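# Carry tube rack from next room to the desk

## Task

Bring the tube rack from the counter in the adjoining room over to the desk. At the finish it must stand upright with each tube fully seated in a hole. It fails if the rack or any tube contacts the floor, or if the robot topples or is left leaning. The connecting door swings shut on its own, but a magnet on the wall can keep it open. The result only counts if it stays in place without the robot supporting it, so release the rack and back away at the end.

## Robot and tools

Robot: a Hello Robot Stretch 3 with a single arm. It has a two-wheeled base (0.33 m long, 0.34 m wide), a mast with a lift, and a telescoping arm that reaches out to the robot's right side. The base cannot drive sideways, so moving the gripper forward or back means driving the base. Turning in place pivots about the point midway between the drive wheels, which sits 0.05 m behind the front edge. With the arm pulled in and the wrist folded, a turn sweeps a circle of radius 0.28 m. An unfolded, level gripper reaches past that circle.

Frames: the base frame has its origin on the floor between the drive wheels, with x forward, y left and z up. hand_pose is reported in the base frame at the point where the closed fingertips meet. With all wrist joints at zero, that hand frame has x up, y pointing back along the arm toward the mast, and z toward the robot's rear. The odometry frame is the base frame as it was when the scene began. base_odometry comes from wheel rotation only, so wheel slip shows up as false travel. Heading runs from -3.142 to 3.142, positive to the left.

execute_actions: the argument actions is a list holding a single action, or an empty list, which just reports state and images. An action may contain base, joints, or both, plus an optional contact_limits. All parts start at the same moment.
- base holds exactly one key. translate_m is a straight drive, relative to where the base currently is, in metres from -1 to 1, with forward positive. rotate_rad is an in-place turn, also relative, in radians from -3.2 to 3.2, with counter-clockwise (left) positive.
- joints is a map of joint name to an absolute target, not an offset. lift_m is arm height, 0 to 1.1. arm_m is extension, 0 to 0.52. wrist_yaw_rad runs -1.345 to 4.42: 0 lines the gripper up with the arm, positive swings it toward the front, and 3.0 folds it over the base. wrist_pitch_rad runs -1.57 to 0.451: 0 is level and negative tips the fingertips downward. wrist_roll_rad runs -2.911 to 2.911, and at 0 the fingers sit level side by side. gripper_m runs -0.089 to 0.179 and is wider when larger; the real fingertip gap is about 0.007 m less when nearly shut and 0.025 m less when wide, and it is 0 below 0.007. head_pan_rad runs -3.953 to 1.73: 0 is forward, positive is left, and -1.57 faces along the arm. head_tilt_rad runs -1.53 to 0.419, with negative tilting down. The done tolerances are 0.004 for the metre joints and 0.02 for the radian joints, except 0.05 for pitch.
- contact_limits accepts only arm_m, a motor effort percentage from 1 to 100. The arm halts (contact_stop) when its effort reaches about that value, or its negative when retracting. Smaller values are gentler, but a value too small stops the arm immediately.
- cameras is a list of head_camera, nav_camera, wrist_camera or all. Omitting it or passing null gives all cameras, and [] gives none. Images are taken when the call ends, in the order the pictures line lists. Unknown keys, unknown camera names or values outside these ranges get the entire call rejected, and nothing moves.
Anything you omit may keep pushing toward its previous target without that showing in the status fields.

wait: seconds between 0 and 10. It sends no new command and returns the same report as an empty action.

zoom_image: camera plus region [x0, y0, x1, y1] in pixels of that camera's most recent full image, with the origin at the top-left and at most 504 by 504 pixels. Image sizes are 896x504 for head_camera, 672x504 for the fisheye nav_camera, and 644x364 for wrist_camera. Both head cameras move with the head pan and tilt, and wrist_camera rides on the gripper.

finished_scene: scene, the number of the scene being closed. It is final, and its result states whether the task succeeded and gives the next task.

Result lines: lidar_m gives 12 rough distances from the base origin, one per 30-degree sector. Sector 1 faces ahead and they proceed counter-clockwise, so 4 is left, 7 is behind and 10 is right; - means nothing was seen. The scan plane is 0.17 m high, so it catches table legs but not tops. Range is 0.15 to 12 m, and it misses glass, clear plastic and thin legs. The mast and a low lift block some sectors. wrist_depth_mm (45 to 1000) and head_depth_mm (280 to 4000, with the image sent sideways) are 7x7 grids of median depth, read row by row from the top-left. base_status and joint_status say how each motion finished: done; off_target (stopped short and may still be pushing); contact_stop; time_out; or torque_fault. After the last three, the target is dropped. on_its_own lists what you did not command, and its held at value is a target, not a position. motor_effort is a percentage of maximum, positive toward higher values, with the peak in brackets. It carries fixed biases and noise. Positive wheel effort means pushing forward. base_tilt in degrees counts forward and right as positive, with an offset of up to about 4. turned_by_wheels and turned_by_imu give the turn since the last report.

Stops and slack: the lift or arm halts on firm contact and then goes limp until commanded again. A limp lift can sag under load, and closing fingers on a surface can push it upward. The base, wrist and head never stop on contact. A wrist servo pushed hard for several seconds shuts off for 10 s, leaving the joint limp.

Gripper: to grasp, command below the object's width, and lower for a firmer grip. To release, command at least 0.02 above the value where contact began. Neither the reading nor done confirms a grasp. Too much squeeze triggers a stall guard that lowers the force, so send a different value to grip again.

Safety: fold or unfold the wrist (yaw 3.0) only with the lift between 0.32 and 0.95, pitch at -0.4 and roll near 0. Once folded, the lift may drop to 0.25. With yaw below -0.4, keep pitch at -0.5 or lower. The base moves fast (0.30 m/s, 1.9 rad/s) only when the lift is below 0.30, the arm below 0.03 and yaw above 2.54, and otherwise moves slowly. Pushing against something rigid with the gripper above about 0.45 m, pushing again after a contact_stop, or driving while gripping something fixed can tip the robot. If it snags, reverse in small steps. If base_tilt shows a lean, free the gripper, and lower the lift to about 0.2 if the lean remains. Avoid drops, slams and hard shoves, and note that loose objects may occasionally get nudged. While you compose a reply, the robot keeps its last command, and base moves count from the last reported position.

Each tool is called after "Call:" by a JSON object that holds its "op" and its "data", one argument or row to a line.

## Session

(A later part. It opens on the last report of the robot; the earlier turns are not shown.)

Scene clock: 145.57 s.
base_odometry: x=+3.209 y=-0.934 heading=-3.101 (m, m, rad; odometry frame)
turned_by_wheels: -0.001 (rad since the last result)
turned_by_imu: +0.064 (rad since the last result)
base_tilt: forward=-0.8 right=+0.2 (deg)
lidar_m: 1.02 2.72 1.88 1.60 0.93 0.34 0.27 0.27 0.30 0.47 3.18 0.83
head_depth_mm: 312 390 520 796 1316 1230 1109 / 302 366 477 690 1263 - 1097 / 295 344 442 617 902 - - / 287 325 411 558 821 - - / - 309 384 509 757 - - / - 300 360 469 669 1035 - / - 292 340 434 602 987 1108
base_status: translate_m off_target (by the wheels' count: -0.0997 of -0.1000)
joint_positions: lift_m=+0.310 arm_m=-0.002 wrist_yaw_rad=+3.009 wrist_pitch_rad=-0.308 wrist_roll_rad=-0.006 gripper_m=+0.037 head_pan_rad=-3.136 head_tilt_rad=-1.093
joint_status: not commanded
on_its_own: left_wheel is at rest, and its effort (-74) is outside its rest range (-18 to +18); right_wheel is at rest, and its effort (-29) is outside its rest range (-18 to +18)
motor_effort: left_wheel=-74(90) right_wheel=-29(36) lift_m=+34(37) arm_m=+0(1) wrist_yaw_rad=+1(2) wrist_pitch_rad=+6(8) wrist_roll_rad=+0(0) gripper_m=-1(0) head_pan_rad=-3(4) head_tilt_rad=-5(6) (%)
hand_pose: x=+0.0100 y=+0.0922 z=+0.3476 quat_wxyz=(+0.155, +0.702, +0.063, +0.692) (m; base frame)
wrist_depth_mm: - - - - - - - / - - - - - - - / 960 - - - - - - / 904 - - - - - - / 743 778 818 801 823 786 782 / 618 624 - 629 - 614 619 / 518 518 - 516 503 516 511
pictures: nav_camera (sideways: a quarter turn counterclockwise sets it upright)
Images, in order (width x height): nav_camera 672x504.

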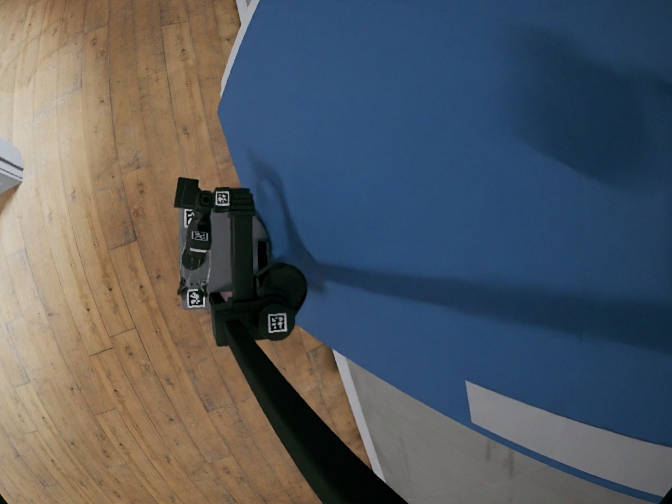

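Call:
{"op": "execute_actions", "data": {
  "actions": [
    {"base":{"translate_m":0.1},"joints":{"head_pan_rad":0.6,"head_tilt_rad":-0.3,"lift_m":0.27}}
  ]
}}

Scene clock: 151.60 s.
base_odometry: x=+3.109 y=-0.938 heading=-3.101 (m, m, rad; odometry frame)
turned_by_wheels: +0.000 (rad since the last result)
turned_by_imu: +0.001 (rad since the last result)
base_tilt: forward=-0.8 right=+0.3 (deg)
lidar_m: 0.97 2.63 1.91 1.62 1.12 0.45 0.37 0.36 0.40 0.71 3.09 0.74
head_depth_mm: 2752 2890 2929 2605 2660 1960 1538 / 2807 2962 3065 2653 2746 1985 1554 / 2900 3059 3150 2729 2752 1994 1563 / 2993 3141 3237 2854 2796 1987 1556 / 3083 3238 3334 2932 2786 2017 1567 / 3133 3224 3194 3156 2800 2010 1574 / 2671 2736 2743 2830 2686 2023 1580
base_status: done
joint_positions: lift_m=+0.271 arm_m=-0.002 wrist_yaw_rad=+3.009 wrist_pitch_rad=-0.308 wrist_roll_rad=-0.006 gripper_m=+0.037 head_pan_rad=+0.593 head_tilt_rad=-0.309
joint_status: all done
motor_effort: left_wheel=+0(66) right_wheel=-1(28) lift_m=+12(31) arm_m=-1(1) wrist_yaw_rad=+0(0) wrist_pitch_rad=+6(6) wrist_roll_rad=+0(1) gripper_m=-1(1) head_pan_rad=+4(51) head_tilt_rad=+5(51) (%)
hand_pose: x=+0.0101 y=+0.0922 z=+0.3088 quat_wxyz=(+0.155, +0.702, +0.063, +0.692) (m; base frame)
wrist_depth_mm: - - - - - - - / - - - - - - - / - - - - - - - / 950 963 934 976 960 957 965 / 712 712 754 735 758 719 713 / 566 569 - 570 - 568 573 / 471 489 - 497 455 467 470
pictures: head_camera (sideways: a quarter turn clockwise sets it upright), nav_camera (sideways: a quarter turn counterclockwise sets it upright), wrist_camera
Images, in order (width x height): head_camera 896x504, nav_camera 672x504, wrist_camera 644x364.

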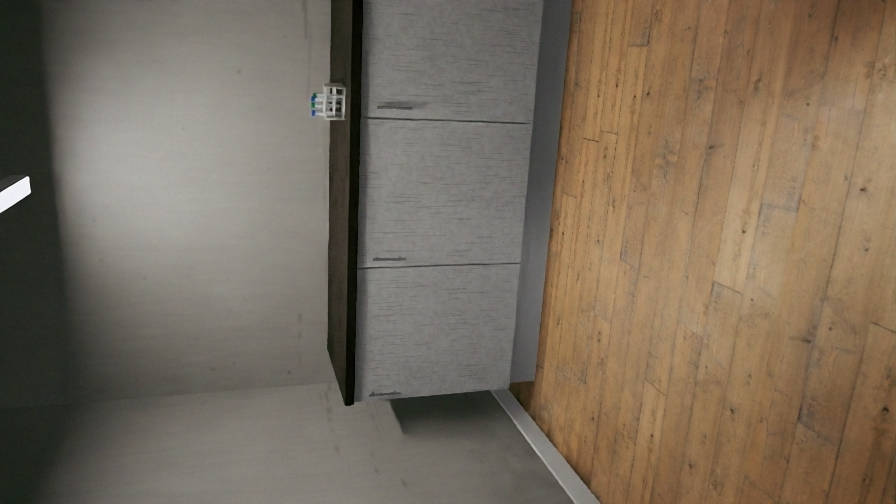

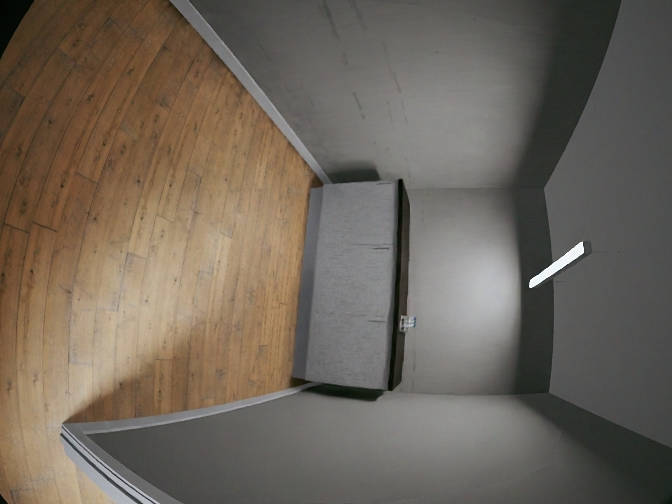

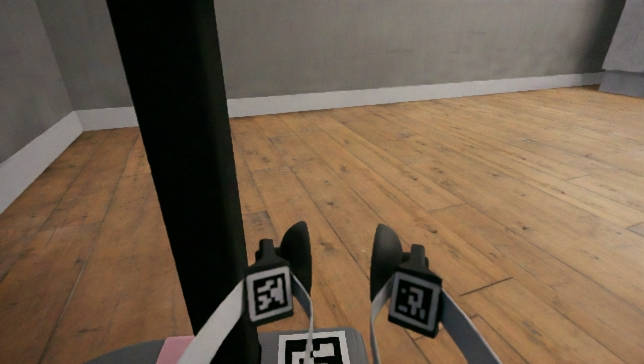

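Call:
{"op": "execute_actions", "data": {
  "actions": [
    {"base":{"rotate_rad":0.4}}
  ],
  "cameras": []
}}

Call:
{"op": "execute_actions", "data": {
  "actions": [
    {"base":{"translate_m":1}}
  ],
  "cameras": []
}}

Call:
{"op": "execute_actions", "data": {
  "actions": [
    {"base":{"translate_m":1},"joints":{"head_pan_rad":-1.57,"head_tilt_rad":-0.6}}
  ],
  "cameras": []
}}

Call:
{"op": "execute_actions", "data": {
  "actions": [
    {"base":{"rotate_rad":1.47}}
  ],
  "cameras": []
}}

Call:
{"op": "execute_actions", "data": {
  "actions": [
    {"joints":{"lift_m":0.9,"wrist_pitch_rad":-0.4}}
  ],
  "cameras": ["head_camera"]
}}

Call:
{"op": "execute_actions", "data": {
  "actions": [
    {"joints":{"wrist_yaw_rad":0,"gripper_m":0.17}}
  ]
}}

Scene clock: 162.37 s.
base_odometry: x=+3.109 y=-0.938 heading=-2.701 (m, m, rad; odometry frame)
turned_by_wheels: +0.400 (rad since the last result)
turned_by_imu: +0.396 (rad since the last result)
base_tilt: forward=-0.8 right=+0.4 (deg)
lidar_m: 2.63 2.08 1.64 1.48 0.50 0.37 0.36 0.38 0.54 3.15 0.74 0.81
head_depth_mm: 2969 3098 3166 2781 2730 1969 1550 / 3028 3218 3269 2966 2774 1991 1554 / 2632 2805 2899 3125 2759 1983 1554 / 2321 2402 2548 2688 2644 1996 1569 / 2059 2160 2232 2346 2415 2001 1571 / 1864 1926 2012 2073 2159 2019 1573 / 1698 1755 1816 1877 1943 1957 1575
base_status: done
joint_positions: lift_m=+0.271 arm_m=-0.002 wrist_yaw_rad=+3.009 wrist_pitch_rad=-0.308 wrist_roll_rad=-0.006 gripper_m=+0.037 head_pan_rad=+0.593 head_tilt_rad=-0.309
joint_status: not commanded
motor_effort: left_wheel=-1(12) right_wheel=+1(7) lift_m=+12(11) arm_m=-1(1) wrist_yaw_rad=-1(1) wrist_pitch_rad=+6(7) wrist_roll_rad=+0(0) gripper_m=+1(0) head_pan_rad=+4(4) head_tilt_rad=+6(5) (%)
hand_pose: x=+0.0101 y=+0.0922 z=+0.3088 quat_wxyz=(+0.155, +0.702, +0.063, +0.692) (m; base frame)
wrist_depth_mm: 609 - - - - - - / 446 779 - - - - - / 445 780 - - - - - / 442 803 955 970 971 963 972 / 443 677 751 734 752 720 714 / 439 561 - 569 - 566 566 / 435 488 - 495 451 469 473
pictures: none
No camera images: the call's "cameras" was empty. Leave "cameras" out to get every camera's image.

Scene clock: 167.47 s.
base_odometry: x=+2.204 y=-1.365 heading=-2.701 (m, m, rad; odometry frame)
turned_by_wheels: +0.000 (rad since the last result)
turned_by_imu: +0.006 (rad since the last result)
base_tilt: forward=-0.8 right=+0.3 (deg)
lidar_m: 1.64 1.76 1.53 1.51 1.63 1.40 1.36 1.43 0.62 0.62 0.66 1.00
head_depth_mm: 2044 2170 2219 1704 1794 1881 1544 / 2213 2298 2389 1837 1932 1969 1560 / 2311 2415 2542 1982 2107 1989 1556 / 2112 2231 2310 2336 2430 2008 1558 / 1897 1974 2058 2162 2254 2016 1572 / 1708 1779 1859 1931 2014 1983 1572 / 1560 1621 1685 1741 1806 1841 1578
base_status: done
joint_positions: lift_m=+0.271 arm_m=-0.002 wrist_yaw_rad=+3.009 wrist_pitch_rad=-0.308 wrist_roll_rad=-0.006 gripper_m=+0.037 head_pan_rad=+0.593 head_tilt_rad=-0.309
joint_status: not commanded
motor_effort: left_wheel=-2(10) right_wheel=+2(8) lift_m=+12(12) arm_m=+0(1) wrist_yaw_rad=+0(2) wrist_pitch_rad=+6(6) wrist_roll_rad=+0(0) gripper_m=+1(0) head_pan_rad=+4(4) head_tilt_rad=+6(5) (%)
hand_pose: x=+0.0101 y=+0.0922 z=+0.3088 quat_wxyz=(+0.155, +0.702, +0.063, +0.692) (m; base frame)
wrist_depth_mm: - - - - - - - / - - - - - - - / - - - - - - - / 971 969 960 978 967 973 950 / 715 719 746 729 748 713 710 / 565 567 - 573 - 561 566 / 472 489 - 499 451 471 472
pictures: none
No camera images: the call's "cameras" was empty. Leave "cameras" out to get every camera's image.

Scene clock: 172.57 s.
base_odometry: x=+1.300 y=-1.791 heading=-2.701 (m, m, rad; odometry frame)
turned_by_wheels: +0.000 (rad since the last result)
turned_by_imu: +0.006 (rad since the last result)
base_tilt: forward=-0.8 right=+0.3 (deg)
lidar_m: 0.65 0.70 1.05 1.39 1.51 2.27 2.35 0.93 0.74 0.74 0.79 0.66
head_depth_mm: 586 643 716 801 910 1059 1202 / 592 649 721 808 924 1081 1217 / 597 656 729 820 938 1094 1229 / 604 664 737 830 952 1115 1237 / 607 669 747 842 966 1128 1256 / 613 677 753 852 976 1153 1265 / 618 684 761 862 993 1169 1265
base_status: done
joint_positions: lift_m=+0.271 arm_m=-0.002 wrist_yaw_rad=+3.009 wrist_pitch_rad=-0.308 wrist_roll_rad=-0.006 gripper_m=+0.037 head_pan_rad=-1.563 head_tilt_rad=-0.593
joint_status: all done
motor_effort: left_wheel=-2(10) right_wheel=+1(7) lift_m=+12(12) arm_m=-1(1) wrist_yaw_rad=+1(0) wrist_pitch_rad=+7(6) wrist_roll_rad=+0(0) gripper_m=-1(0) head_pan_rad=-4(49) head_tilt_rad=-5(32) (%)
hand_pose: x=+0.0101 y=+0.0922 z=+0.3088 quat_wxyz=(+0.155, +0.702, +0.063, +0.692) (m; base frame)
wrist_depth_mm: - - - - - - 789 / - - - - - - 800 / - - - - - - 787 / 966 958 975 958 963 955 830 / 714 715 755 720 743 710 711 / 568 563 - 568 - 573 566 / 469 485 - 498 452 473 466
pictures: none
No camera images: the call's "cameras" was empty. Leave "cameras" out to get every camera's image.

Scene clock: 174.77 s.
base_odometry: x=+1.300 y=-1.791 heading=-1.231 (m, m, rad; odometry frame)
turned_by_wheels: +1.470 (rad since the last result)
turned_by_imu: +1.451 (rad since the last result)
base_tilt: forward=-0.8 right=+0.3 (deg)
lidar_m: 1.39 1.45 2.00 2.35 1.04 0.76 0.73 0.77 0.68 0.65 0.67 0.93
head_depth_mm: 1065 1176 976 757 839 978 1203 / 1062 1169 985 756 832 974 1203 / 1061 1170 837 753 826 973 1182 / 1053 1162 846 751 827 966 1185 / 1059 1157 998 747 825 959 1182 / 1051 1161 1000 738 820 956 1187 / 1051 1160 1007 739 818 958 1186
base_status: done
joint_positions: lift_m=+0.271 arm_m=-0.002 wrist_yaw_rad=+3.009 wrist_pitch_rad=-0.308 wrist_roll_rad=-0.006 gripper_m=+0.037 head_pan_rad=-1.563 head_tilt_rad=-0.593
joint_status: not commanded
motor_effort: left_wheel=-2(13) right_wheel=+1(10) lift_m=+11(11) arm_m=-1(1) wrist_yaw_rad=+0(0) wrist_pitch_rad=+7(6) wrist_roll_rad=-1(0) gripper_m=+2(0) head_pan_rad=-4(4) head_tilt_rad=-4(4) (%)
hand_pose: x=+0.0101 y=+0.0922 z=+0.3088 quat_wxyz=(+0.155, +0.702, +0.063, +0.692) (m; base frame)
wrist_depth_mm: 973 - - - - - - / 950 - - - - - - / 943 - - - - - - / 901 968 955 969 969 976 958 / 714 710 747 723 747 719 714 / 566 572 - 569 - 568 570 / 469 485 - 496 454 469 470
pictures: none
No camera images: the call's "cameras" was empty. Leave "cameras" out to get every camera's image.

Scene clock: 181.33 s.
base_odometry: x=+1.300 y=-1.791 heading=-1.231 (m, m, rad; odometry frame)
turned_by_wheels: +0.000 (rad since the last result)
turned_by_imu: +0.000 (rad since the last result)
base_tilt: forward=-0.8 right=+0.3 (deg)
lidar_m: 1.39 1.45 2.00 2.35 1.04 0.76 0.74 0.76 0.67 0.65 0.67 0.93
head_depth_mm: 1066 1171 983 757 834 932 - / 1063 1167 981 754 834 952 - / 1062 1171 837 752 830 971 - / 1056 1160 844 748 828 964 - / 1059 1166 997 748 825 952 - / 1056 1160 1000 738 821 958 1154 / 1052 1155 1005 739 819 950 1191
base_status: not commanded
joint_positions: lift_m=+0.899 arm_m=-0.002 wrist_yaw_rad=+3.009 wrist_pitch_rad=-0.415 wrist_roll_rad=-0.006 gripper_m=+0.037 head_pan_rad=-1.563 head_tilt_rad=-0.593
joint_status: all done
motor_effort: left_wheel=-2(2) right_wheel=+2(1) lift_m=+38(40) arm_m=-1(1) wrist_yaw_rad=+0(0) wrist_pitch_rad=+5(6) wrist_roll_rad=+0(0) gripper_m=-1(0) head_pan_rad=-4(4) head_tilt_rad=-5(5) (%)
hand_pose: x=+0.0085 y=+0.0802 z=+0.9127 quat_wxyz=(+0.191, +0.698, +0.100, +0.683) (m; base frame)
wrist_depth_mm: 953 - - - - - - / 956 - - - - - - / 949 - - - - - - / 925 - - - - - - / 930 - - - - - - / 919 - - - - - - / 920 - - - - - -
pictures: head_camera (sideways: a quarter turn clockwise sets it upright)
Images, in order (width x height): head_camera 896x504.

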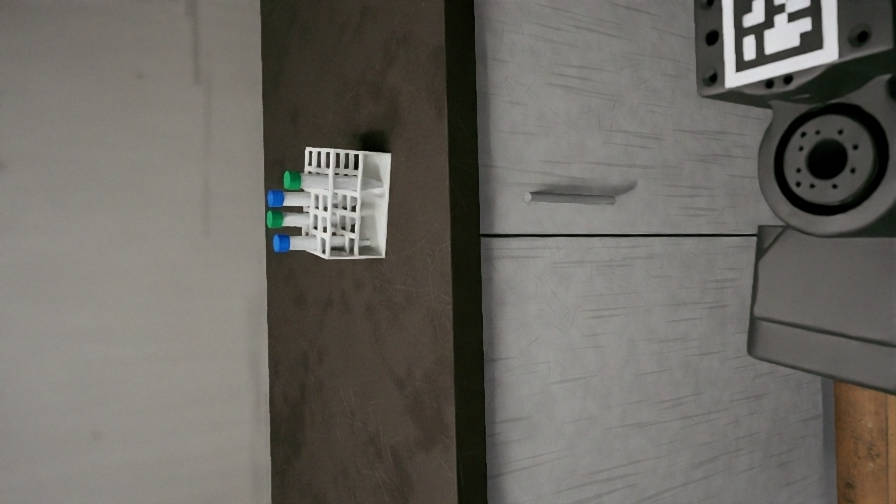

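Scene clock: 183.87 s.
base_odometry: x=+1.300 y=-1.791 heading=-1.231 (m, m, rad; odometry frame)
turned_by_wheels: +0.000 (rad since the last result)
turned_by_imu: +0.000 (rad since the last result)
base_tilt: forward=-0.9 right=+0.3 (deg)
lidar_m: 1.39 1.45 1.99 2.36 1.04 0.76 0.74 0.76 0.67 0.65 0.68 0.92
head_depth_mm: 1059 1172 978 759 835 932 - / 1061 1169 985 755 833 971 - / 1058 1166 837 753 829 - - / 1061 1165 842 751 826 967 1195 / 1057 1162 998 749 826 985 1188 / 1051 1164 1004 740 820 957 1188 / 1047 1155 1004 741 816 956 1191
base_status: not commanded
joint_positions: lift_m=+0.899 arm_m=-0.002 wrist_yaw_rad=+0.002 wrist_pitch_rad=-0.415 wrist_roll_rad=-0.006 gripper_m=+0.170 head_pan_rad=-1.563 head_tilt_rad=-0.593
joint_status: all done
motor_effort: left_wheel=-2(2) right_wheel=+1(2) lift_m=+38(38) arm_m=-1(1) wrist_yaw_rad=-1(2) wrist_pitch_rad=+5(5) wrist_roll_rad=+0(1) gripper_m=-1(83) head_pan_rad=-4(4) head_tilt_rad=-4(4) (%)
hand_pose: x=-0.0211 y=-0.3674 z=+0.9127 quat_wxyz=(+0.694, +0.147, -0.689, -0.145) (m; base frame)
wrist_depth_mm: 964 932 924 859 703 895 862 / 479 476 478 477 475 476 465 / 451 447 438 431 401 394 384 / 509 497 487 478 468 455 454 / 574 545 555 534 522 508 498 / 651 - 626 614 589 580 549 / 757 759 724 710 685 663 -
pictures: head_camera (sideways: a quarter turn clockwise sets it upright), nav_camera (sideways: a quarter turn counterclockwise sets it upright), wrist_camera
Images, in order (width x height): head_camera 896x504, nav_camera 672x504, wrist_camera 644x364.

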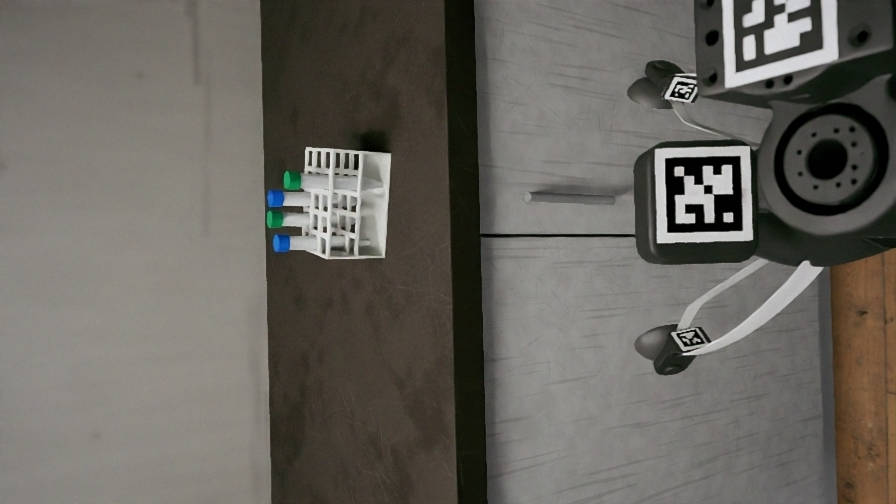

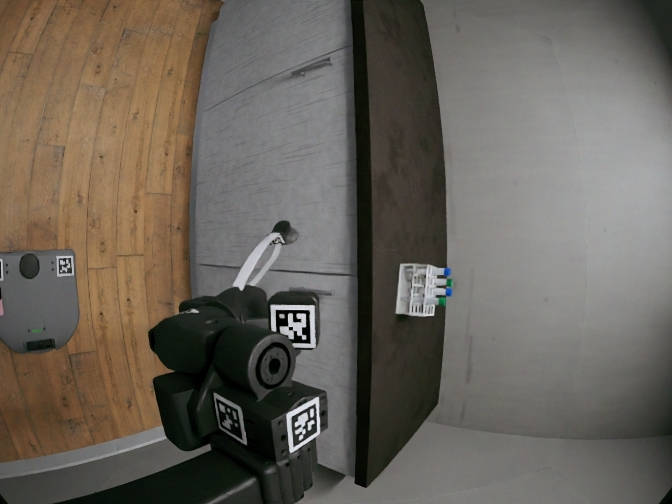

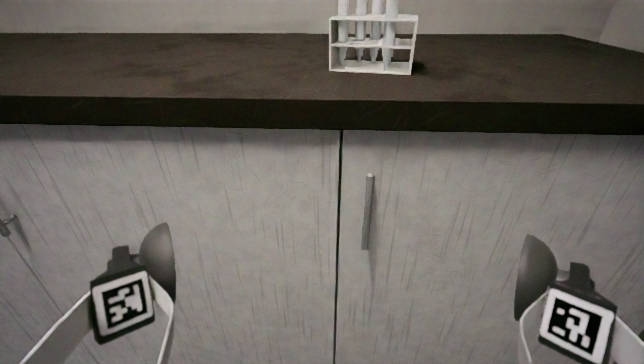

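Call:
{"op": "execute_actions", "data": {
  "actions": [
    {"base":{"translate_m":-0.025},"joints":{"wrist_yaw_rad":-0.07,"wrist_pitch_rad":0.02,"gripper_m":0.179,"lift_m":0.86,"arm_m":0.2}}
  ],
  "cameras": ["head_camera","wrist_camera"]
}}

Scene clock: 200.17 s.
base_odometry: x=+1.291 y=-1.767 heading=-1.232 (m, m, rad; odometry frame)
turned_by_wheels: +0.000 (rad since the last result)
turned_by_imu: +0.000 (rad since the last result)
base_tilt: forward=-0.9 right=+0.3 (deg)
lidar_m: 1.41 1.47 2.03 2.35 1.00 0.74 0.71 0.74 0.67 0.65 0.68 0.93
head_depth_mm: 1064 1171 978 754 - 1027 1208 / 1058 1172 981 762 - 1002 1204 / 1059 1167 984 763 - 989 1184 / 1061 1165 837 763 825 971 1185 / 1053 1163 997 746 823 960 1189 / 1052 1160 1000 737 820 955 1192 / 1053 1157 1004 739 819 953 1191
base_status: done
joint_positions: lift_m=+0.861 arm_m=+0.200 wrist_yaw_rad=-0.069 wrist_pitch_rad=-0.004 wrist_roll_rad=-0.006 gripper_m=+0.179 head_pan_rad=-1.563 head_tilt_rad=-0.593
joint_status: all done
motor_effort: left_wheel=-2(9) right_wheel=+2(3) lift_m=+12(35) arm_m=+3(3) wrist_yaw_rad=-1(2) wrist_pitch_rad=+7(9) wrist_roll_rad=+0(0) gripper_m=+0(50) head_pan_rad=-4(4) head_tilt_rad=-4(4) (%)
hand_pose: x=-0.0392 y=-0.6002 z=+0.9744 quat_wxyz=(+0.709, -0.023, -0.704, -0.026) (m; base frame)
wrist_depth_mm: 787 789 780 783 784 787 786 / 790 790 807 811 797 818 795 / 813 821 807 825 826 831 796 / 750 780 804 375 841 836 745 / 374 404 384 350 364 410 414 / 249 - 256 259 261 266 289 / - 197 198 199 201 201 -
pictures: head_camera (sideways: a quarter turn clockwise sets it upright), wrist_camera
Images, in order (width x height): head_camera 896x504, wrist_camera 644x364.

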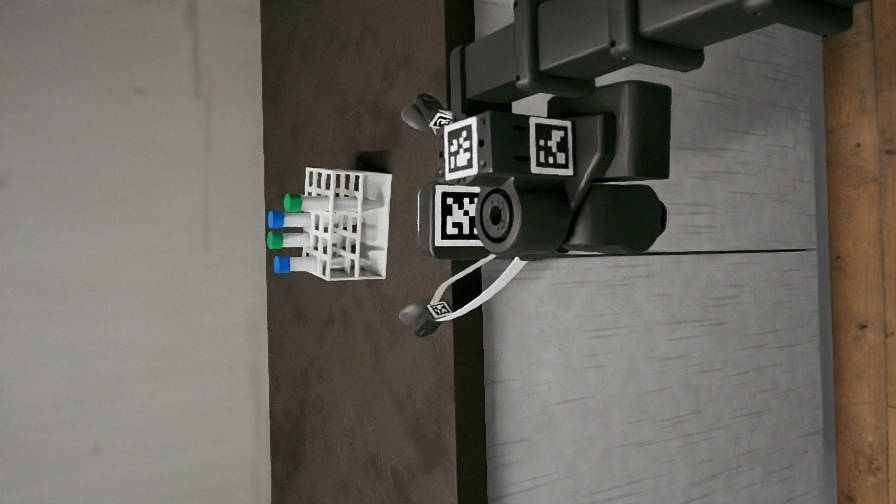

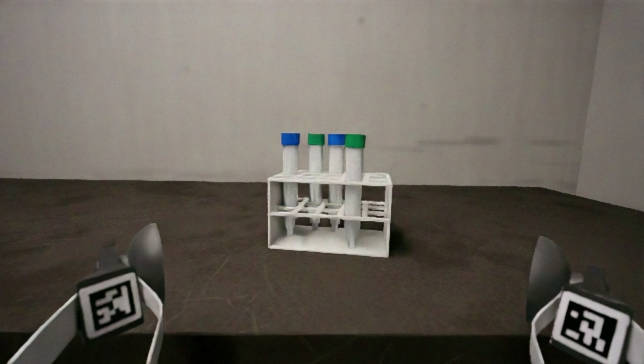

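Call:
{"op": "execute_actions", "data": {
  "actions": [
    {"joints":{"lift_m":0.845,"arm_m":0.33}}
  ],
  "cameras": ["head_camera","wrist_camera"]
}}

Scene clock: 211.23 s.
base_odometry: x=+1.291 y=-1.767 heading=-1.232 (m, m, rad; odometry frame)
turned_by_wheels: +0.000 (rad since the last result)
turned_by_imu: +0.000 (rad since the last result)
base_tilt: forward=-0.8 right=+0.3 (deg)
lidar_m: 1.42 1.47 2.03 2.35 1.00 0.74 0.71 0.74 0.67 0.65 0.68 0.93
head_depth_mm: 1061 1170 980 756 - - 1215 / 1062 1169 984 - 839 977 1207 / 1064 1165 985 - 837 968 1182 / 1056 1165 838 744 825 965 1185 / 1056 1162 997 748 824 963 1187 / 1056 1157 1001 737 821 959 1190 / 1053 1154 1000 741 814 954 1194
base_status: not commanded
joint_positions: lift_m=+0.846 arm_m=+0.330 wrist_yaw_rad=-0.069 wrist_pitch_rad=-0.003 wrist_roll_rad=-0.006 gripper_m=+0.179 head_pan_rad=-1.563 head_tilt_rad=-0.593
joint_status: all done
motor_effort: left_wheel=-2(2) right_wheel=+1(1) lift_m=+12(10) arm_m=+4(5) wrist_yaw_rad=+1(0) wrist_pitch_rad=+8(8) wrist_roll_rad=+0(0) gripper_m=+0(0) head_pan_rad=-5(4) head_tilt_rad=-4(5) (%)
hand_pose: x=-0.0392 y=-0.7302 z=+0.9595 quat_wxyz=(+0.709, -0.023, -0.704, -0.026) (m; base frame)
wrist_depth_mm: 650 645 647 656 655 665 661 / 659 674 668 674 676 674 673 / 677 687 675 249 684 691 701 / 650 692 565 249 229 703 708 / 326 350 279 242 194 358 363 / 219 - 219 219 208 232 254 / - 165 167 168 169 171 -
pictures: head_camera (sideways: a quarter turn clockwise sets it upright), wrist_camera
Images, in order (width x height): head_camera 896x504, wrist_camera 644x364.

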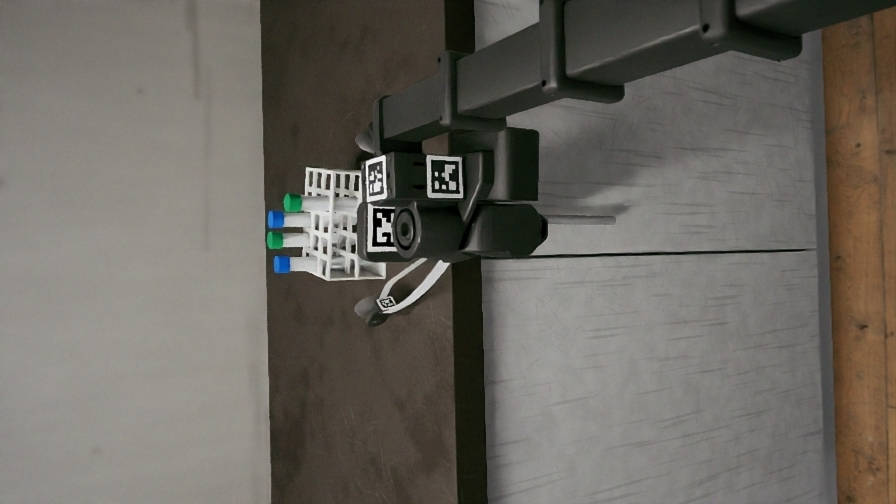

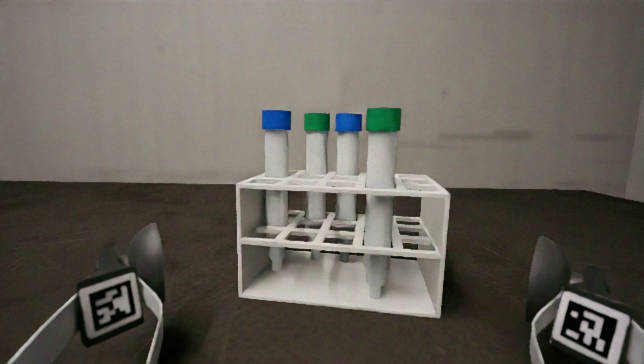

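Call:
{"op": "execute_actions", "data": {
  "actions": [
    {"joints":{"arm_m":0.415}}
  ],
  "cameras": ["head_camera","wrist_camera"]
}}

Scene clock: 220.03 s.
base_odometry: x=+1.291 y=-1.767 heading=-1.232 (m, m, rad; odometry frame)
turned_by_wheels: +0.000 (rad since the last result)
turned_by_imu: +0.000 (rad since the last result)
base_tilt: forward=-0.8 right=+0.3 (deg)
lidar_m: 1.41 1.47 2.04 2.35 1.00 0.74 0.71 0.74 0.67 0.65 0.68 0.93
head_depth_mm: 1058 1183 979 741 - - 1208 / 1063 1169 1047 - 849 972 1203 / 1058 1168 1118 764 829 971 1181 / 1058 1167 841 751 819 969 1182 / 1054 1162 1023 745 823 961 1186 / 1055 1161 1003 738 818 956 1188 / 1052 1160 999 738 816 951 1182
base_status: not commanded
joint_positions: lift_m=+0.846 arm_m=+0.415 wrist_yaw_rad=-0.070 wrist_pitch_rad=-0.002 wrist_roll_rad=-0.006 gripper_m=+0.179 head_pan_rad=-1.563 head_tilt_rad=-0.593
joint_status: all done
motor_effort: left_wheel=-2(2) right_wheel=+1(2) lift_m=+12(11) arm_m=+4(5) wrist_yaw_rad=-1(0) wrist_pitch_rad=+7(8) wrist_roll_rad=-1(0) gripper_m=+0(0) head_pan_rad=-4(4) head_tilt_rad=-5(4) (%)
hand_pose: x=-0.0393 y=-0.8152 z=+0.9597 quat_wxyz=(+0.709, -0.023, -0.704, -0.026) (m; base frame)
wrist_depth_mm: 558 564 568 568 577 576 585 / 579 581 592 581 582 590 589 / 601 591 592 166 113 604 606 / 605 609 576 171 114 622 621 / 328 332 143 172 115 132 365 / 220 - 143 166 133 126 254 / - 165 148 150 119 120 -
pictures: head_camera (sideways: a quarter turn clockwise sets it upright), wrist_camera
Images, in order (width x height): head_camera 896x504, wrist_camera 644x364.

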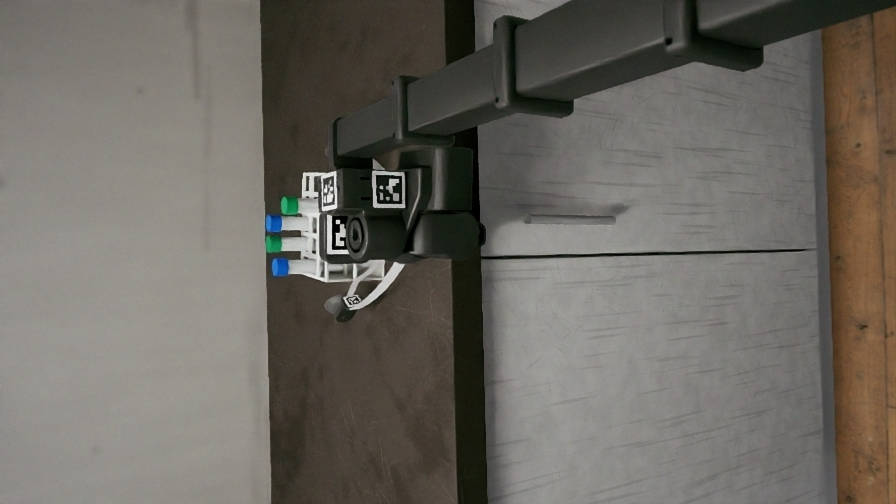

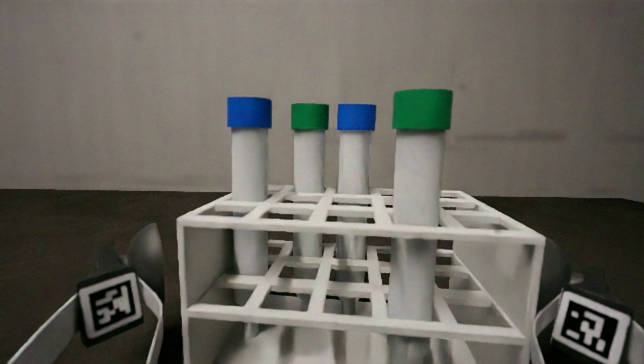

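Call:
{"op": "execute_actions", "data": {
  "actions": [
    {"joints":{"gripper_m":0.07}}
  ],
  "cameras": ["wrist_camera"]
}}

Call:
{"op": "execute_actions", "data": {
  "actions": [
    {"joints":{"lift_m":0.89}}
  ],
  "cameras": ["head_camera","wrist_camera"]
}}

Scene clock: 226.00 s.
base_odometry: x=+1.291 y=-1.767 heading=-1.232 (m, m, rad; odometry frame)
turned_by_wheels: +0.000 (rad since the last result)
turned_by_imu: +0.000 (rad since the last result)
base_tilt: forward=-0.8 right=+0.3 (deg)
lidar_m: 1.42 1.47 2.03 2.35 1.00 0.73 0.71 0.74 0.67 0.65 0.67 0.93
head_depth_mm: 1062 1176 981 739 - - 1199 / 1061 1173 1045 - 846 974 1202 / 1064 1172 1086 765 827 970 1186 / 1059 1168 831 750 821 970 1180 / 1058 1165 993 746 822 962 1190 / 1052 1159 1001 739 820 954 1190 / 1052 1158 1005 739 815 955 1189
base_status: not commanded
joint_positions: lift_m=+0.846 arm_m=+0.415 wrist_yaw_rad=-0.070 wrist_pitch_rad=-0.002 wrist_roll_rad=-0.006 gripper_m=+0.072 head_pan_rad=-1.563 head_tilt_rad=-0.593
joint_status: all done
motor_effort: left_wheel=-2(2) right_wheel=+1(2) lift_m=+11(12) arm_m=+3(4) wrist_yaw_rad=-1(0) wrist_pitch_rad=+7(7) wrist_roll_rad=+0(0) gripper_m=-33(99) head_pan_rad=-4(4) head_tilt_rad=-4(4) (%)
hand_pose: x=-0.0393 y=-0.8153 z=+0.9598 quat_wxyz=(+0.709, -0.024, -0.704, -0.026) (m; base frame)
wrist_depth_mm: 561 566 565 575 579 570 583 / 578 584 581 585 588 591 592 / 589 596 587 178 125 601 606 / 605 602 160 179 175 615 617 / 329 335 155 184 129 153 365 / 218 228 140 165 131 127 234 / 173 158 155 164 150 153 182
pictures: wrist_camera
Images, in order (width x height): wrist_camera 644x364.

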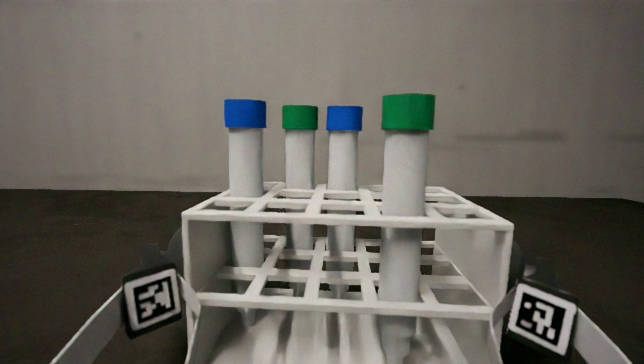

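Scene clock: 227.23 s.
base_odometry: x=+1.291 y=-1.767 heading=-1.232 (m, m, rad; odometry frame)
turned_by_wheels: +0.000 (rad since the last result)
turned_by_imu: +0.000 (rad since the last result)
base_tilt: forward=-0.8 right=+0.3 (deg)
lidar_m: 1.42 1.47 2.03 2.35 1.00 0.74 0.71 0.74 0.67 0.65 0.68 0.93
head_depth_mm: 1066 1182 980 - - 1006 1204 / 1059 1170 1109 729 836 978 1208 / 1061 1169 - 730 829 971 1181 / 1055 1147 809 747 817 966 1183 / 1056 1161 995 745 822 960 1187 / 1055 1159 996 736 821 957 1190 / 1052 1164 1005 739 816 956 1193
base_status: not commanded
joint_positions: lift_m=+0.889 arm_m=+0.415 wrist_yaw_rad=-0.070 wrist_pitch_rad=-0.009 wrist_roll_rad=-0.006 gripper_m=+0.078 head_pan_rad=-1.563 head_tilt_rad=-0.593
joint_status: all done
on_its_own: gripper_m is held at +0.077, not at your +0.070, by its stall guard, which is still easing
motor_effort: left_wheel=-2(2) right_wheel=+1(2) lift_m=+39(39) arm_m=+3(4) wrist_yaw_rad=+1(0) wrist_pitch_rad=+9(10) wrist_roll_rad=-1(0) gripper_m=-30(31) head_pan_rad=-4(4) head_tilt_rad=-4(4) (%)
hand_pose: x=-0.0393 y=-0.8151 z=+1.0015 quat_wxyz=(+0.709, -0.021, -0.704, -0.028) (m; base frame)
wrist_depth_mm: 562 566 565 578 572 571 577 / 574 581 579 585 575 591 585 / 589 601 595 179 128 599 599 / 606 616 162 180 169 613 619 / 448 455 154 184 130 153 498 / 302 314 141 167 131 127 324 / 232 219 155 165 151 182 252
pictures: head_camera (sideways: a quarter turn clockwise sets it upright), wrist_camera
Images, in order (width x height): head_camera 896x504, wrist_camera 644x364.

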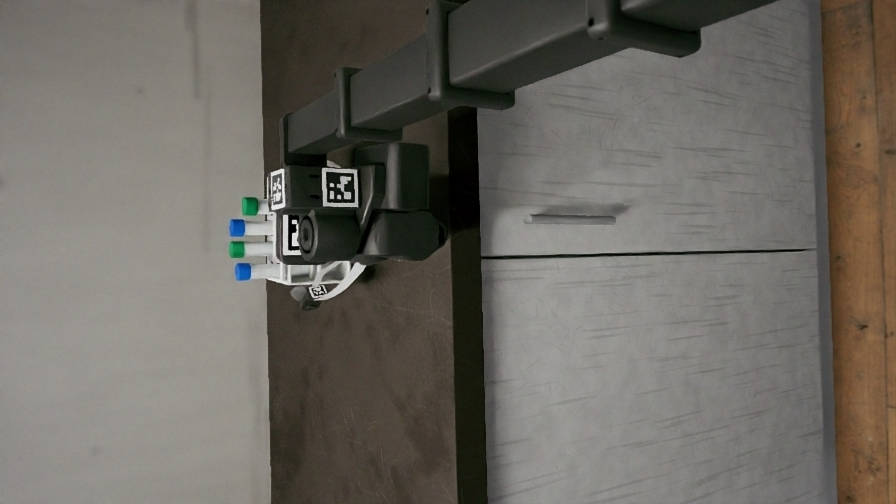

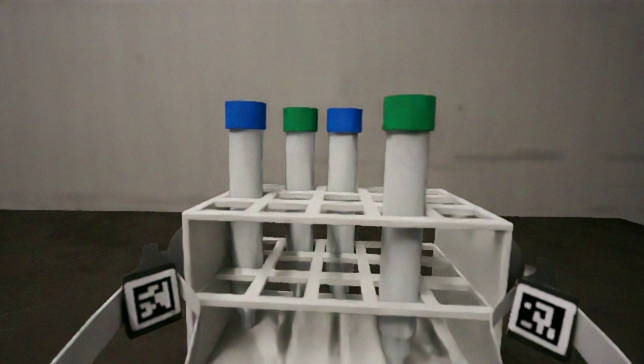

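Call:
{"op": "execute_actions", "data": {
  "actions": [
    {"joints":{"arm_m":0.0}}
  ],
  "cameras": ["wrist_camera"]
}}

Call:
{"op": "execute_actions", "data": {
  "actions": [
    {"base":{"rotate_rad":1.59},"joints":{"wrist_yaw_rad":0.7,"head_pan_rad":0}}
  ],
  "cameras": ["wrist_camera"]
}}

Call:
{"op": "execute_actions", "data": {
  "actions": [
    {"base":{"translate_m":1},"joints":{"wrist_yaw_rad":1.5}}
  ],
  "cameras": ["wrist_camera"]
}}

Call:
{"op": "execute_actions", "data": {
  "actions": [
    {"base":{"translate_m":0.8}}
  ],
  "cameras": []
}}

Call:
{"op": "execute_actions", "data": {
  "actions": [
    {"base":{"rotate_rad":1.58}}
  ]
}}

Scene clock: 244.30 s.
base_odometry: x=+1.291 y=-1.767 heading=-1.232 (m, m, rad; odometry frame)
turned_by_wheels: +0.000 (rad since the last result)
turned_by_imu: +0.000 (rad since the last result)
base_tilt: forward=-0.8 right=+0.3 (deg)
lidar_m: 1.42 1.48 2.03 2.35 1.00 0.74 0.71 0.74 0.67 0.65 0.67 0.93
head_depth_mm: 1064 1173 976 757 836 945 - / 1065 1173 983 727 462 955 - / 1060 1167 985 699 454 - - / 1059 1164 988 466 471 966 1182 / 1056 1155 995 745 840 965 1187 / 1053 1163 997 737 822 958 1190 / 1054 1157 1005 740 818 952 1187
base_status: not commanded
joint_positions: lift_m=+0.889 arm_m=+0.000 wrist_yaw_rad=-0.070 wrist_pitch_rad=-0.011 wrist_roll_rad=-0.006 gripper_m=+0.103 head_pan_rad=-1.563 head_tilt_rad=-0.593
joint_status: all done
on_its_own: gripper_m is held at +0.102, not at your +0.070, by its stall guard, which is not easing now
motor_effort: left_wheel=-2(1) right_wheel=+2(1) lift_m=+39(38) arm_m=-2(9) wrist_yaw_rad=+0(0) wrist_pitch_rad=+10(10) wrist_roll_rad=+0(1) gripper_m=-19(19) head_pan_rad=-4(4) head_tilt_rad=-4(5) (%)
hand_pose: x=-0.0393 y=-0.4006 z=+1.0012 quat_wxyz=(+0.709, -0.021, -0.704, -0.029) (m; base frame)
wrist_depth_mm: 978 958 964 - 968 977 790 / 980 997 999 - - - 790 / - - - 179 127 - 788 / 911 928 160 179 151 - 779 / 458 461 155 185 130 153 503 / 424 412 141 167 131 127 443 / 438 446 156 165 151 297 455
pictures: wrist_camera
Images, in order (width x height): wrist_camera 644x364.

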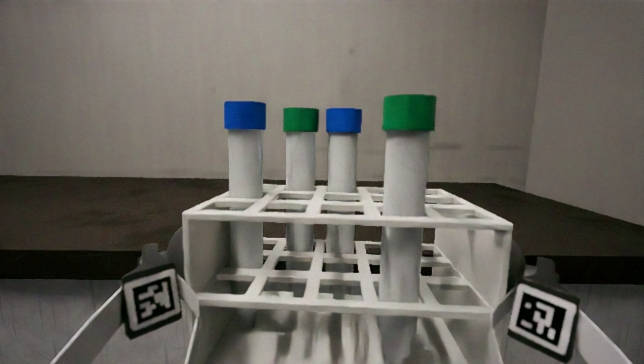

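Scene clock: 247.80 s.
base_odometry: x=+1.291 y=-1.767 heading=+0.358 (m, m, rad; odometry frame)
turned_by_wheels: +1.590 (rad since the last result)
turned_by_imu: +1.579 (rad since the last result)
base_tilt: forward=-0.8 right=+0.3 (deg)
lidar_m: 2.35 0.99 0.73 0.71 0.74 0.67 0.65 0.68 0.94 1.42 1.48 2.06
head_depth_mm: 2154 2398 2646 2344 1816 1483 1259 / 2163 2382 2645 2370 1828 1498 1262 / 2130 2330 2603 2362 1822 1495 1263 / 2010 2221 2482 2367 1836 1492 1257 / 1999 2201 2445 2372 1836 1497 1266 / 1979 2179 2421 2350 1837 1509 1267 / 1986 2181 2426 2401 1848 1511 1268
base_status: done
joint_positions: lift_m=+0.889 arm_m=+0.000 wrist_yaw_rad=+0.699 wrist_pitch_rad=-0.011 wrist_roll_rad=-0.006 gripper_m=+0.103 head_pan_rad=-0.007 head_tilt_rad=-0.593
joint_status: all done
on_its_own: gripper_m is held at +0.102, not at your +0.070, by its stall guard, which is not easing now
motor_effort: left_wheel=-2(8) right_wheel=+2(7) lift_m=+39(38) arm_m=-2(3) wrist_yaw_rad=+2(5) wrist_pitch_rad=+10(10) wrist_roll_rad=+0(0) gripper_m=-21(19) head_pan_rad=+5(51) head_tilt_rad=-5(5) (%)
hand_pose: x=+0.1433 y=-0.3412 z=+1.0012 quat_wxyz=(+0.668, +0.245, -0.661, +0.239) (m; base frame)
wrist_depth_mm: - - - - - - 898 / - - - - - - 911 / - - - 180 126 - 914 / - - 161 181 169 - 929 / - - 154 184 129 153 941 / - - 141 167 131 127 936 / - - 156 164 151 - 917
pictures: wrist_camera
Images, in order (width x height): wrist_camera 644x364.

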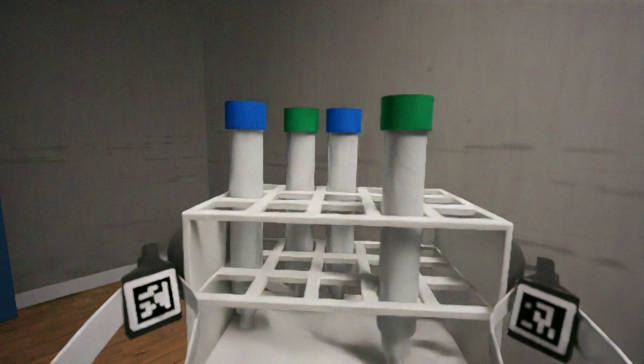

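Scene clock: 258.97 s.
base_odometry: x=+2.228 y=-1.417 heading=+0.358 (m, m, rad; odometry frame)
turned_by_wheels: +0.000 (rad since the last result)
turned_by_imu: +0.006 (rad since the last result)
base_tilt: forward=-0.8 right=+0.3 (deg)
lidar_m: 1.35 1.39 0.71 0.68 0.72 1.00 1.65 1.71 1.48 1.44 1.51 1.56
head_depth_mm: 1276 1409 1580 1770 1826 312 321 / 1259 1406 1572 1766 1828 1534 1229 / 1150 1269 1406 1615 1753 1495 1265 / 1144 1252 1394 1581 1721 1498 1266 / 1129 1242 1382 1552 1724 1497 1268 / 1122 1232 1363 1527 1712 1505 1270 / 1109 1222 1353 1521 1690 1511 1269
base_status: done
joint_positions: lift_m=+0.889 arm_m=+0.000 wrist_yaw_rad=+1.498 wrist_pitch_rad=-0.011 wrist_roll_rad=-0.006 gripper_m=+0.103 head_pan_rad=-0.007 head_tilt_rad=-0.593
joint_status: all done
on_its_own: gripper_m is held at +0.102, not at your +0.070, by its stall guard, which is not easing now
motor_effort: left_wheel=-2(5) right_wheel=+1(6) lift_m=+38(38) arm_m=-2(3) wrist_yaw_rad=+2(2) wrist_pitch_rad=+10(11) wrist_roll_rad=+0(0) gripper_m=-20(20) head_pan_rad=+5(4) head_tilt_rad=-4(4) (%)
hand_pose: x=+0.2339 y=-0.1638 z=+1.0012 quat_wxyz=(+0.522, +0.483, -0.513, +0.480) (m; base frame)
wrist_depth_mm: - - - - - - - / - - - - - - - / - - - 181 127 - - / - - 160 181 169 - - / - - 155 184 129 153 - / - - 141 168 131 127 - / - - 155 165 151 - -
pictures: wrist_camera
Images, in order (width x height): wrist_camera 644x364.

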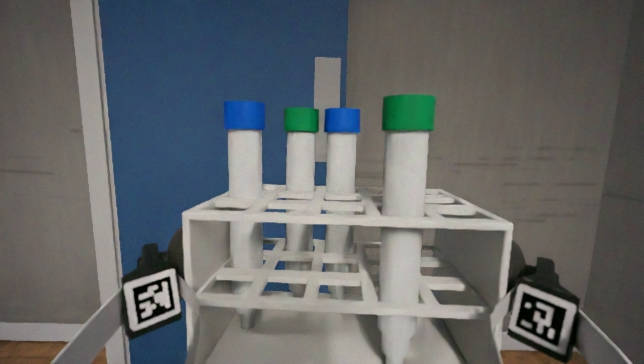

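Scene clock: 268.13 s.
base_odometry: x=+2.977 y=-1.136 heading=+0.358 (m, m, rad; odometry frame)
turned_by_wheels: +0.000 (rad since the last result)
turned_by_imu: +0.005 (rad since the last result)
base_tilt: forward=-0.8 right=+0.3 (deg)
lidar_m: 0.56 0.58 0.77 3.25 0.85 0.97 2.45 2.02 1.51 1.47 0.99 0.59
head_depth_mm: 450 496 554 624 718 312 321 / 447 492 549 619 711 819 1035 / 444 489 544 613 704 823 992 / 441 484 539 607 694 812 973 / 436 481 535 601 687 802 960 / 434 477 529 594 679 790 944 / 431 473 524 589 671 781 930
base_status: done
joint_positions: lift_m=+0.889 arm_m=+0.000 wrist_yaw_rad=+1.498 wrist_pitch_rad=-0.011 wrist_roll_rad=-0.006 gripper_m=+0.103 head_pan_rad=-0.007 head_tilt_rad=-0.593
joint_status: not commanded
on_its_own: gripper_m is held at +0.102, not at your +0.070, by its stall guard, which is not easing now
motor_effort: left_wheel=-2(6) right_wheel=+1(5) lift_m=+39(38) arm_m=-2(2) wrist_yaw_rad=+3(2) wrist_pitch_rad=+10(10) wrist_roll_rad=+0(0) gripper_m=-19(18) head_pan_rad=+4(4) head_tilt_rad=-4(4) (%)
hand_pose: x=+0.2339 y=-0.1638 z=+1.0012 quat_wxyz=(+0.522, +0.483, -0.513, +0.480) (m; base frame)
wrist_depth_mm: 435 445 449 463 598 602 597 / 450 460 470 477 605 620 615 / 459 467 474 180 130 637 631 / 472 480 161 181 168 642 652 / 483 495 155 184 131 154 667 / 503 504 141 167 132 127 683 / 510 531 156 165 151 422 701
pictures: none
No camera images: the call's "cameras" was empty. Leave "cameras" out to get every camera's image.

Scene clock: 271.63 s.
base_odometry: x=+2.977 y=-1.136 heading=+1.938 (m, m, rad; odometry frame)
turned_by_wheels: +1.580 (rad since the last result)
turned_by_imu: +1.569 (rad since the last result)
base_tilt: forward=-0.8 right=+0.4 (deg)
lidar_m: 3.26 0.74 0.98 2.44 2.01 1.51 1.47 0.98 0.59 0.56 0.58 0.77
head_depth_mm: 2213 2208 2251 2187 1827 317 321 / 2822 3043 3099 2350 1834 1534 1235 / 2846 3169 3348 2379 1839 1490 1259 / 2860 3118 3341 2365 1832 1495 1265 / 2846 3135 3325 2393 1832 1494 1267 / 2863 3164 3342 2362 1853 1503 1267 / 2820 3142 3320 2391 1849 1093 1176
base_status: done
joint_positions: lift_m=+0.889 arm_m=+0.000 wrist_yaw_rad=+1.499 wrist_pitch_rad=-0.011 wrist_roll_rad=-0.006 gripper_m=+0.103 head_pan_rad=-0.007 head_tilt_rad=-0.593
joint_status: not commanded
on_its_own: gripper_m is held at +0.102, not at your +0.070, by its stall guard, which is not easing now
motor_effort: left_wheel=-2(9) right_wheel=+2(4) lift_m=+39(39) arm_m=-3(3) wrist_yaw_rad=+2(1) wrist_pitch_rad=+10(10) wrist_roll_rad=+0(0) gripper_m=-20(19) head_pan_rad=+5(4) head_tilt_rad=-5(4) (%)
hand_pose: x=+0.2339 y=-0.1637 z=+1.0012 quat_wxyz=(+0.522, +0.483, -0.513, +0.480) (m; base frame)
wrist_depth_mm: 597 - - - - - 441 / 594 - - - - - 442 / 598 - - 179 126 - 439 / 606 - 173 180 169 - 439 / 619 - 154 185 129 154 437 / 639 - 141 167 131 127 420 / 647 - 156 165 151 339 401
pictures: head_camera (sideways: a quarter turn clockwise sets it upright), nav_camera (sideways: a quarter turn counterclockwise sets it upright), wrist_camera
Images, in order (width x height): head_camera 896x504, nav_camera 672x504, wrist_camera 644x364.

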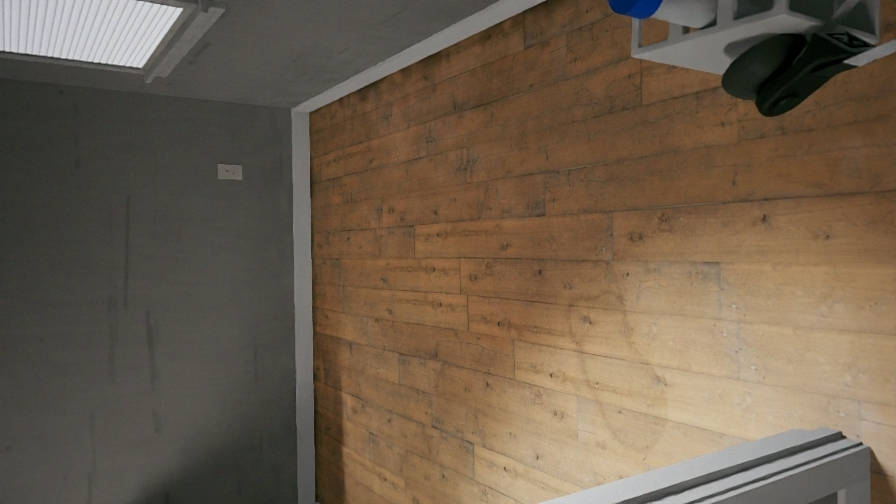

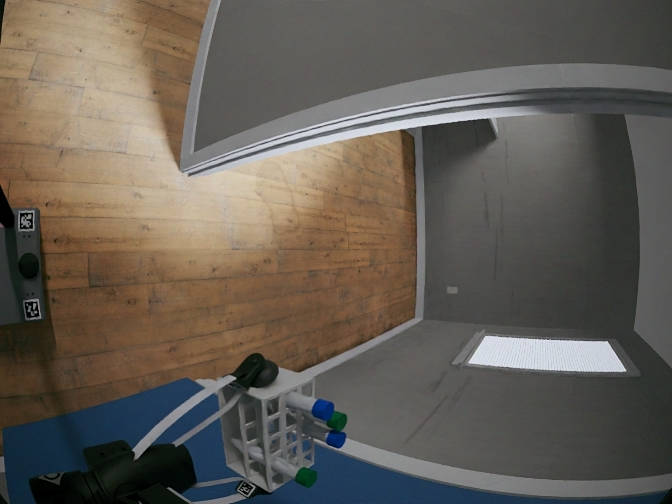

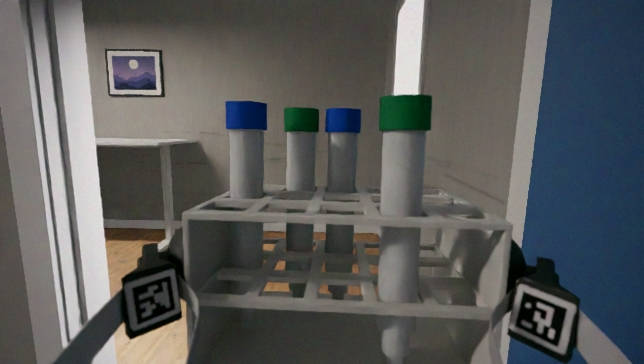

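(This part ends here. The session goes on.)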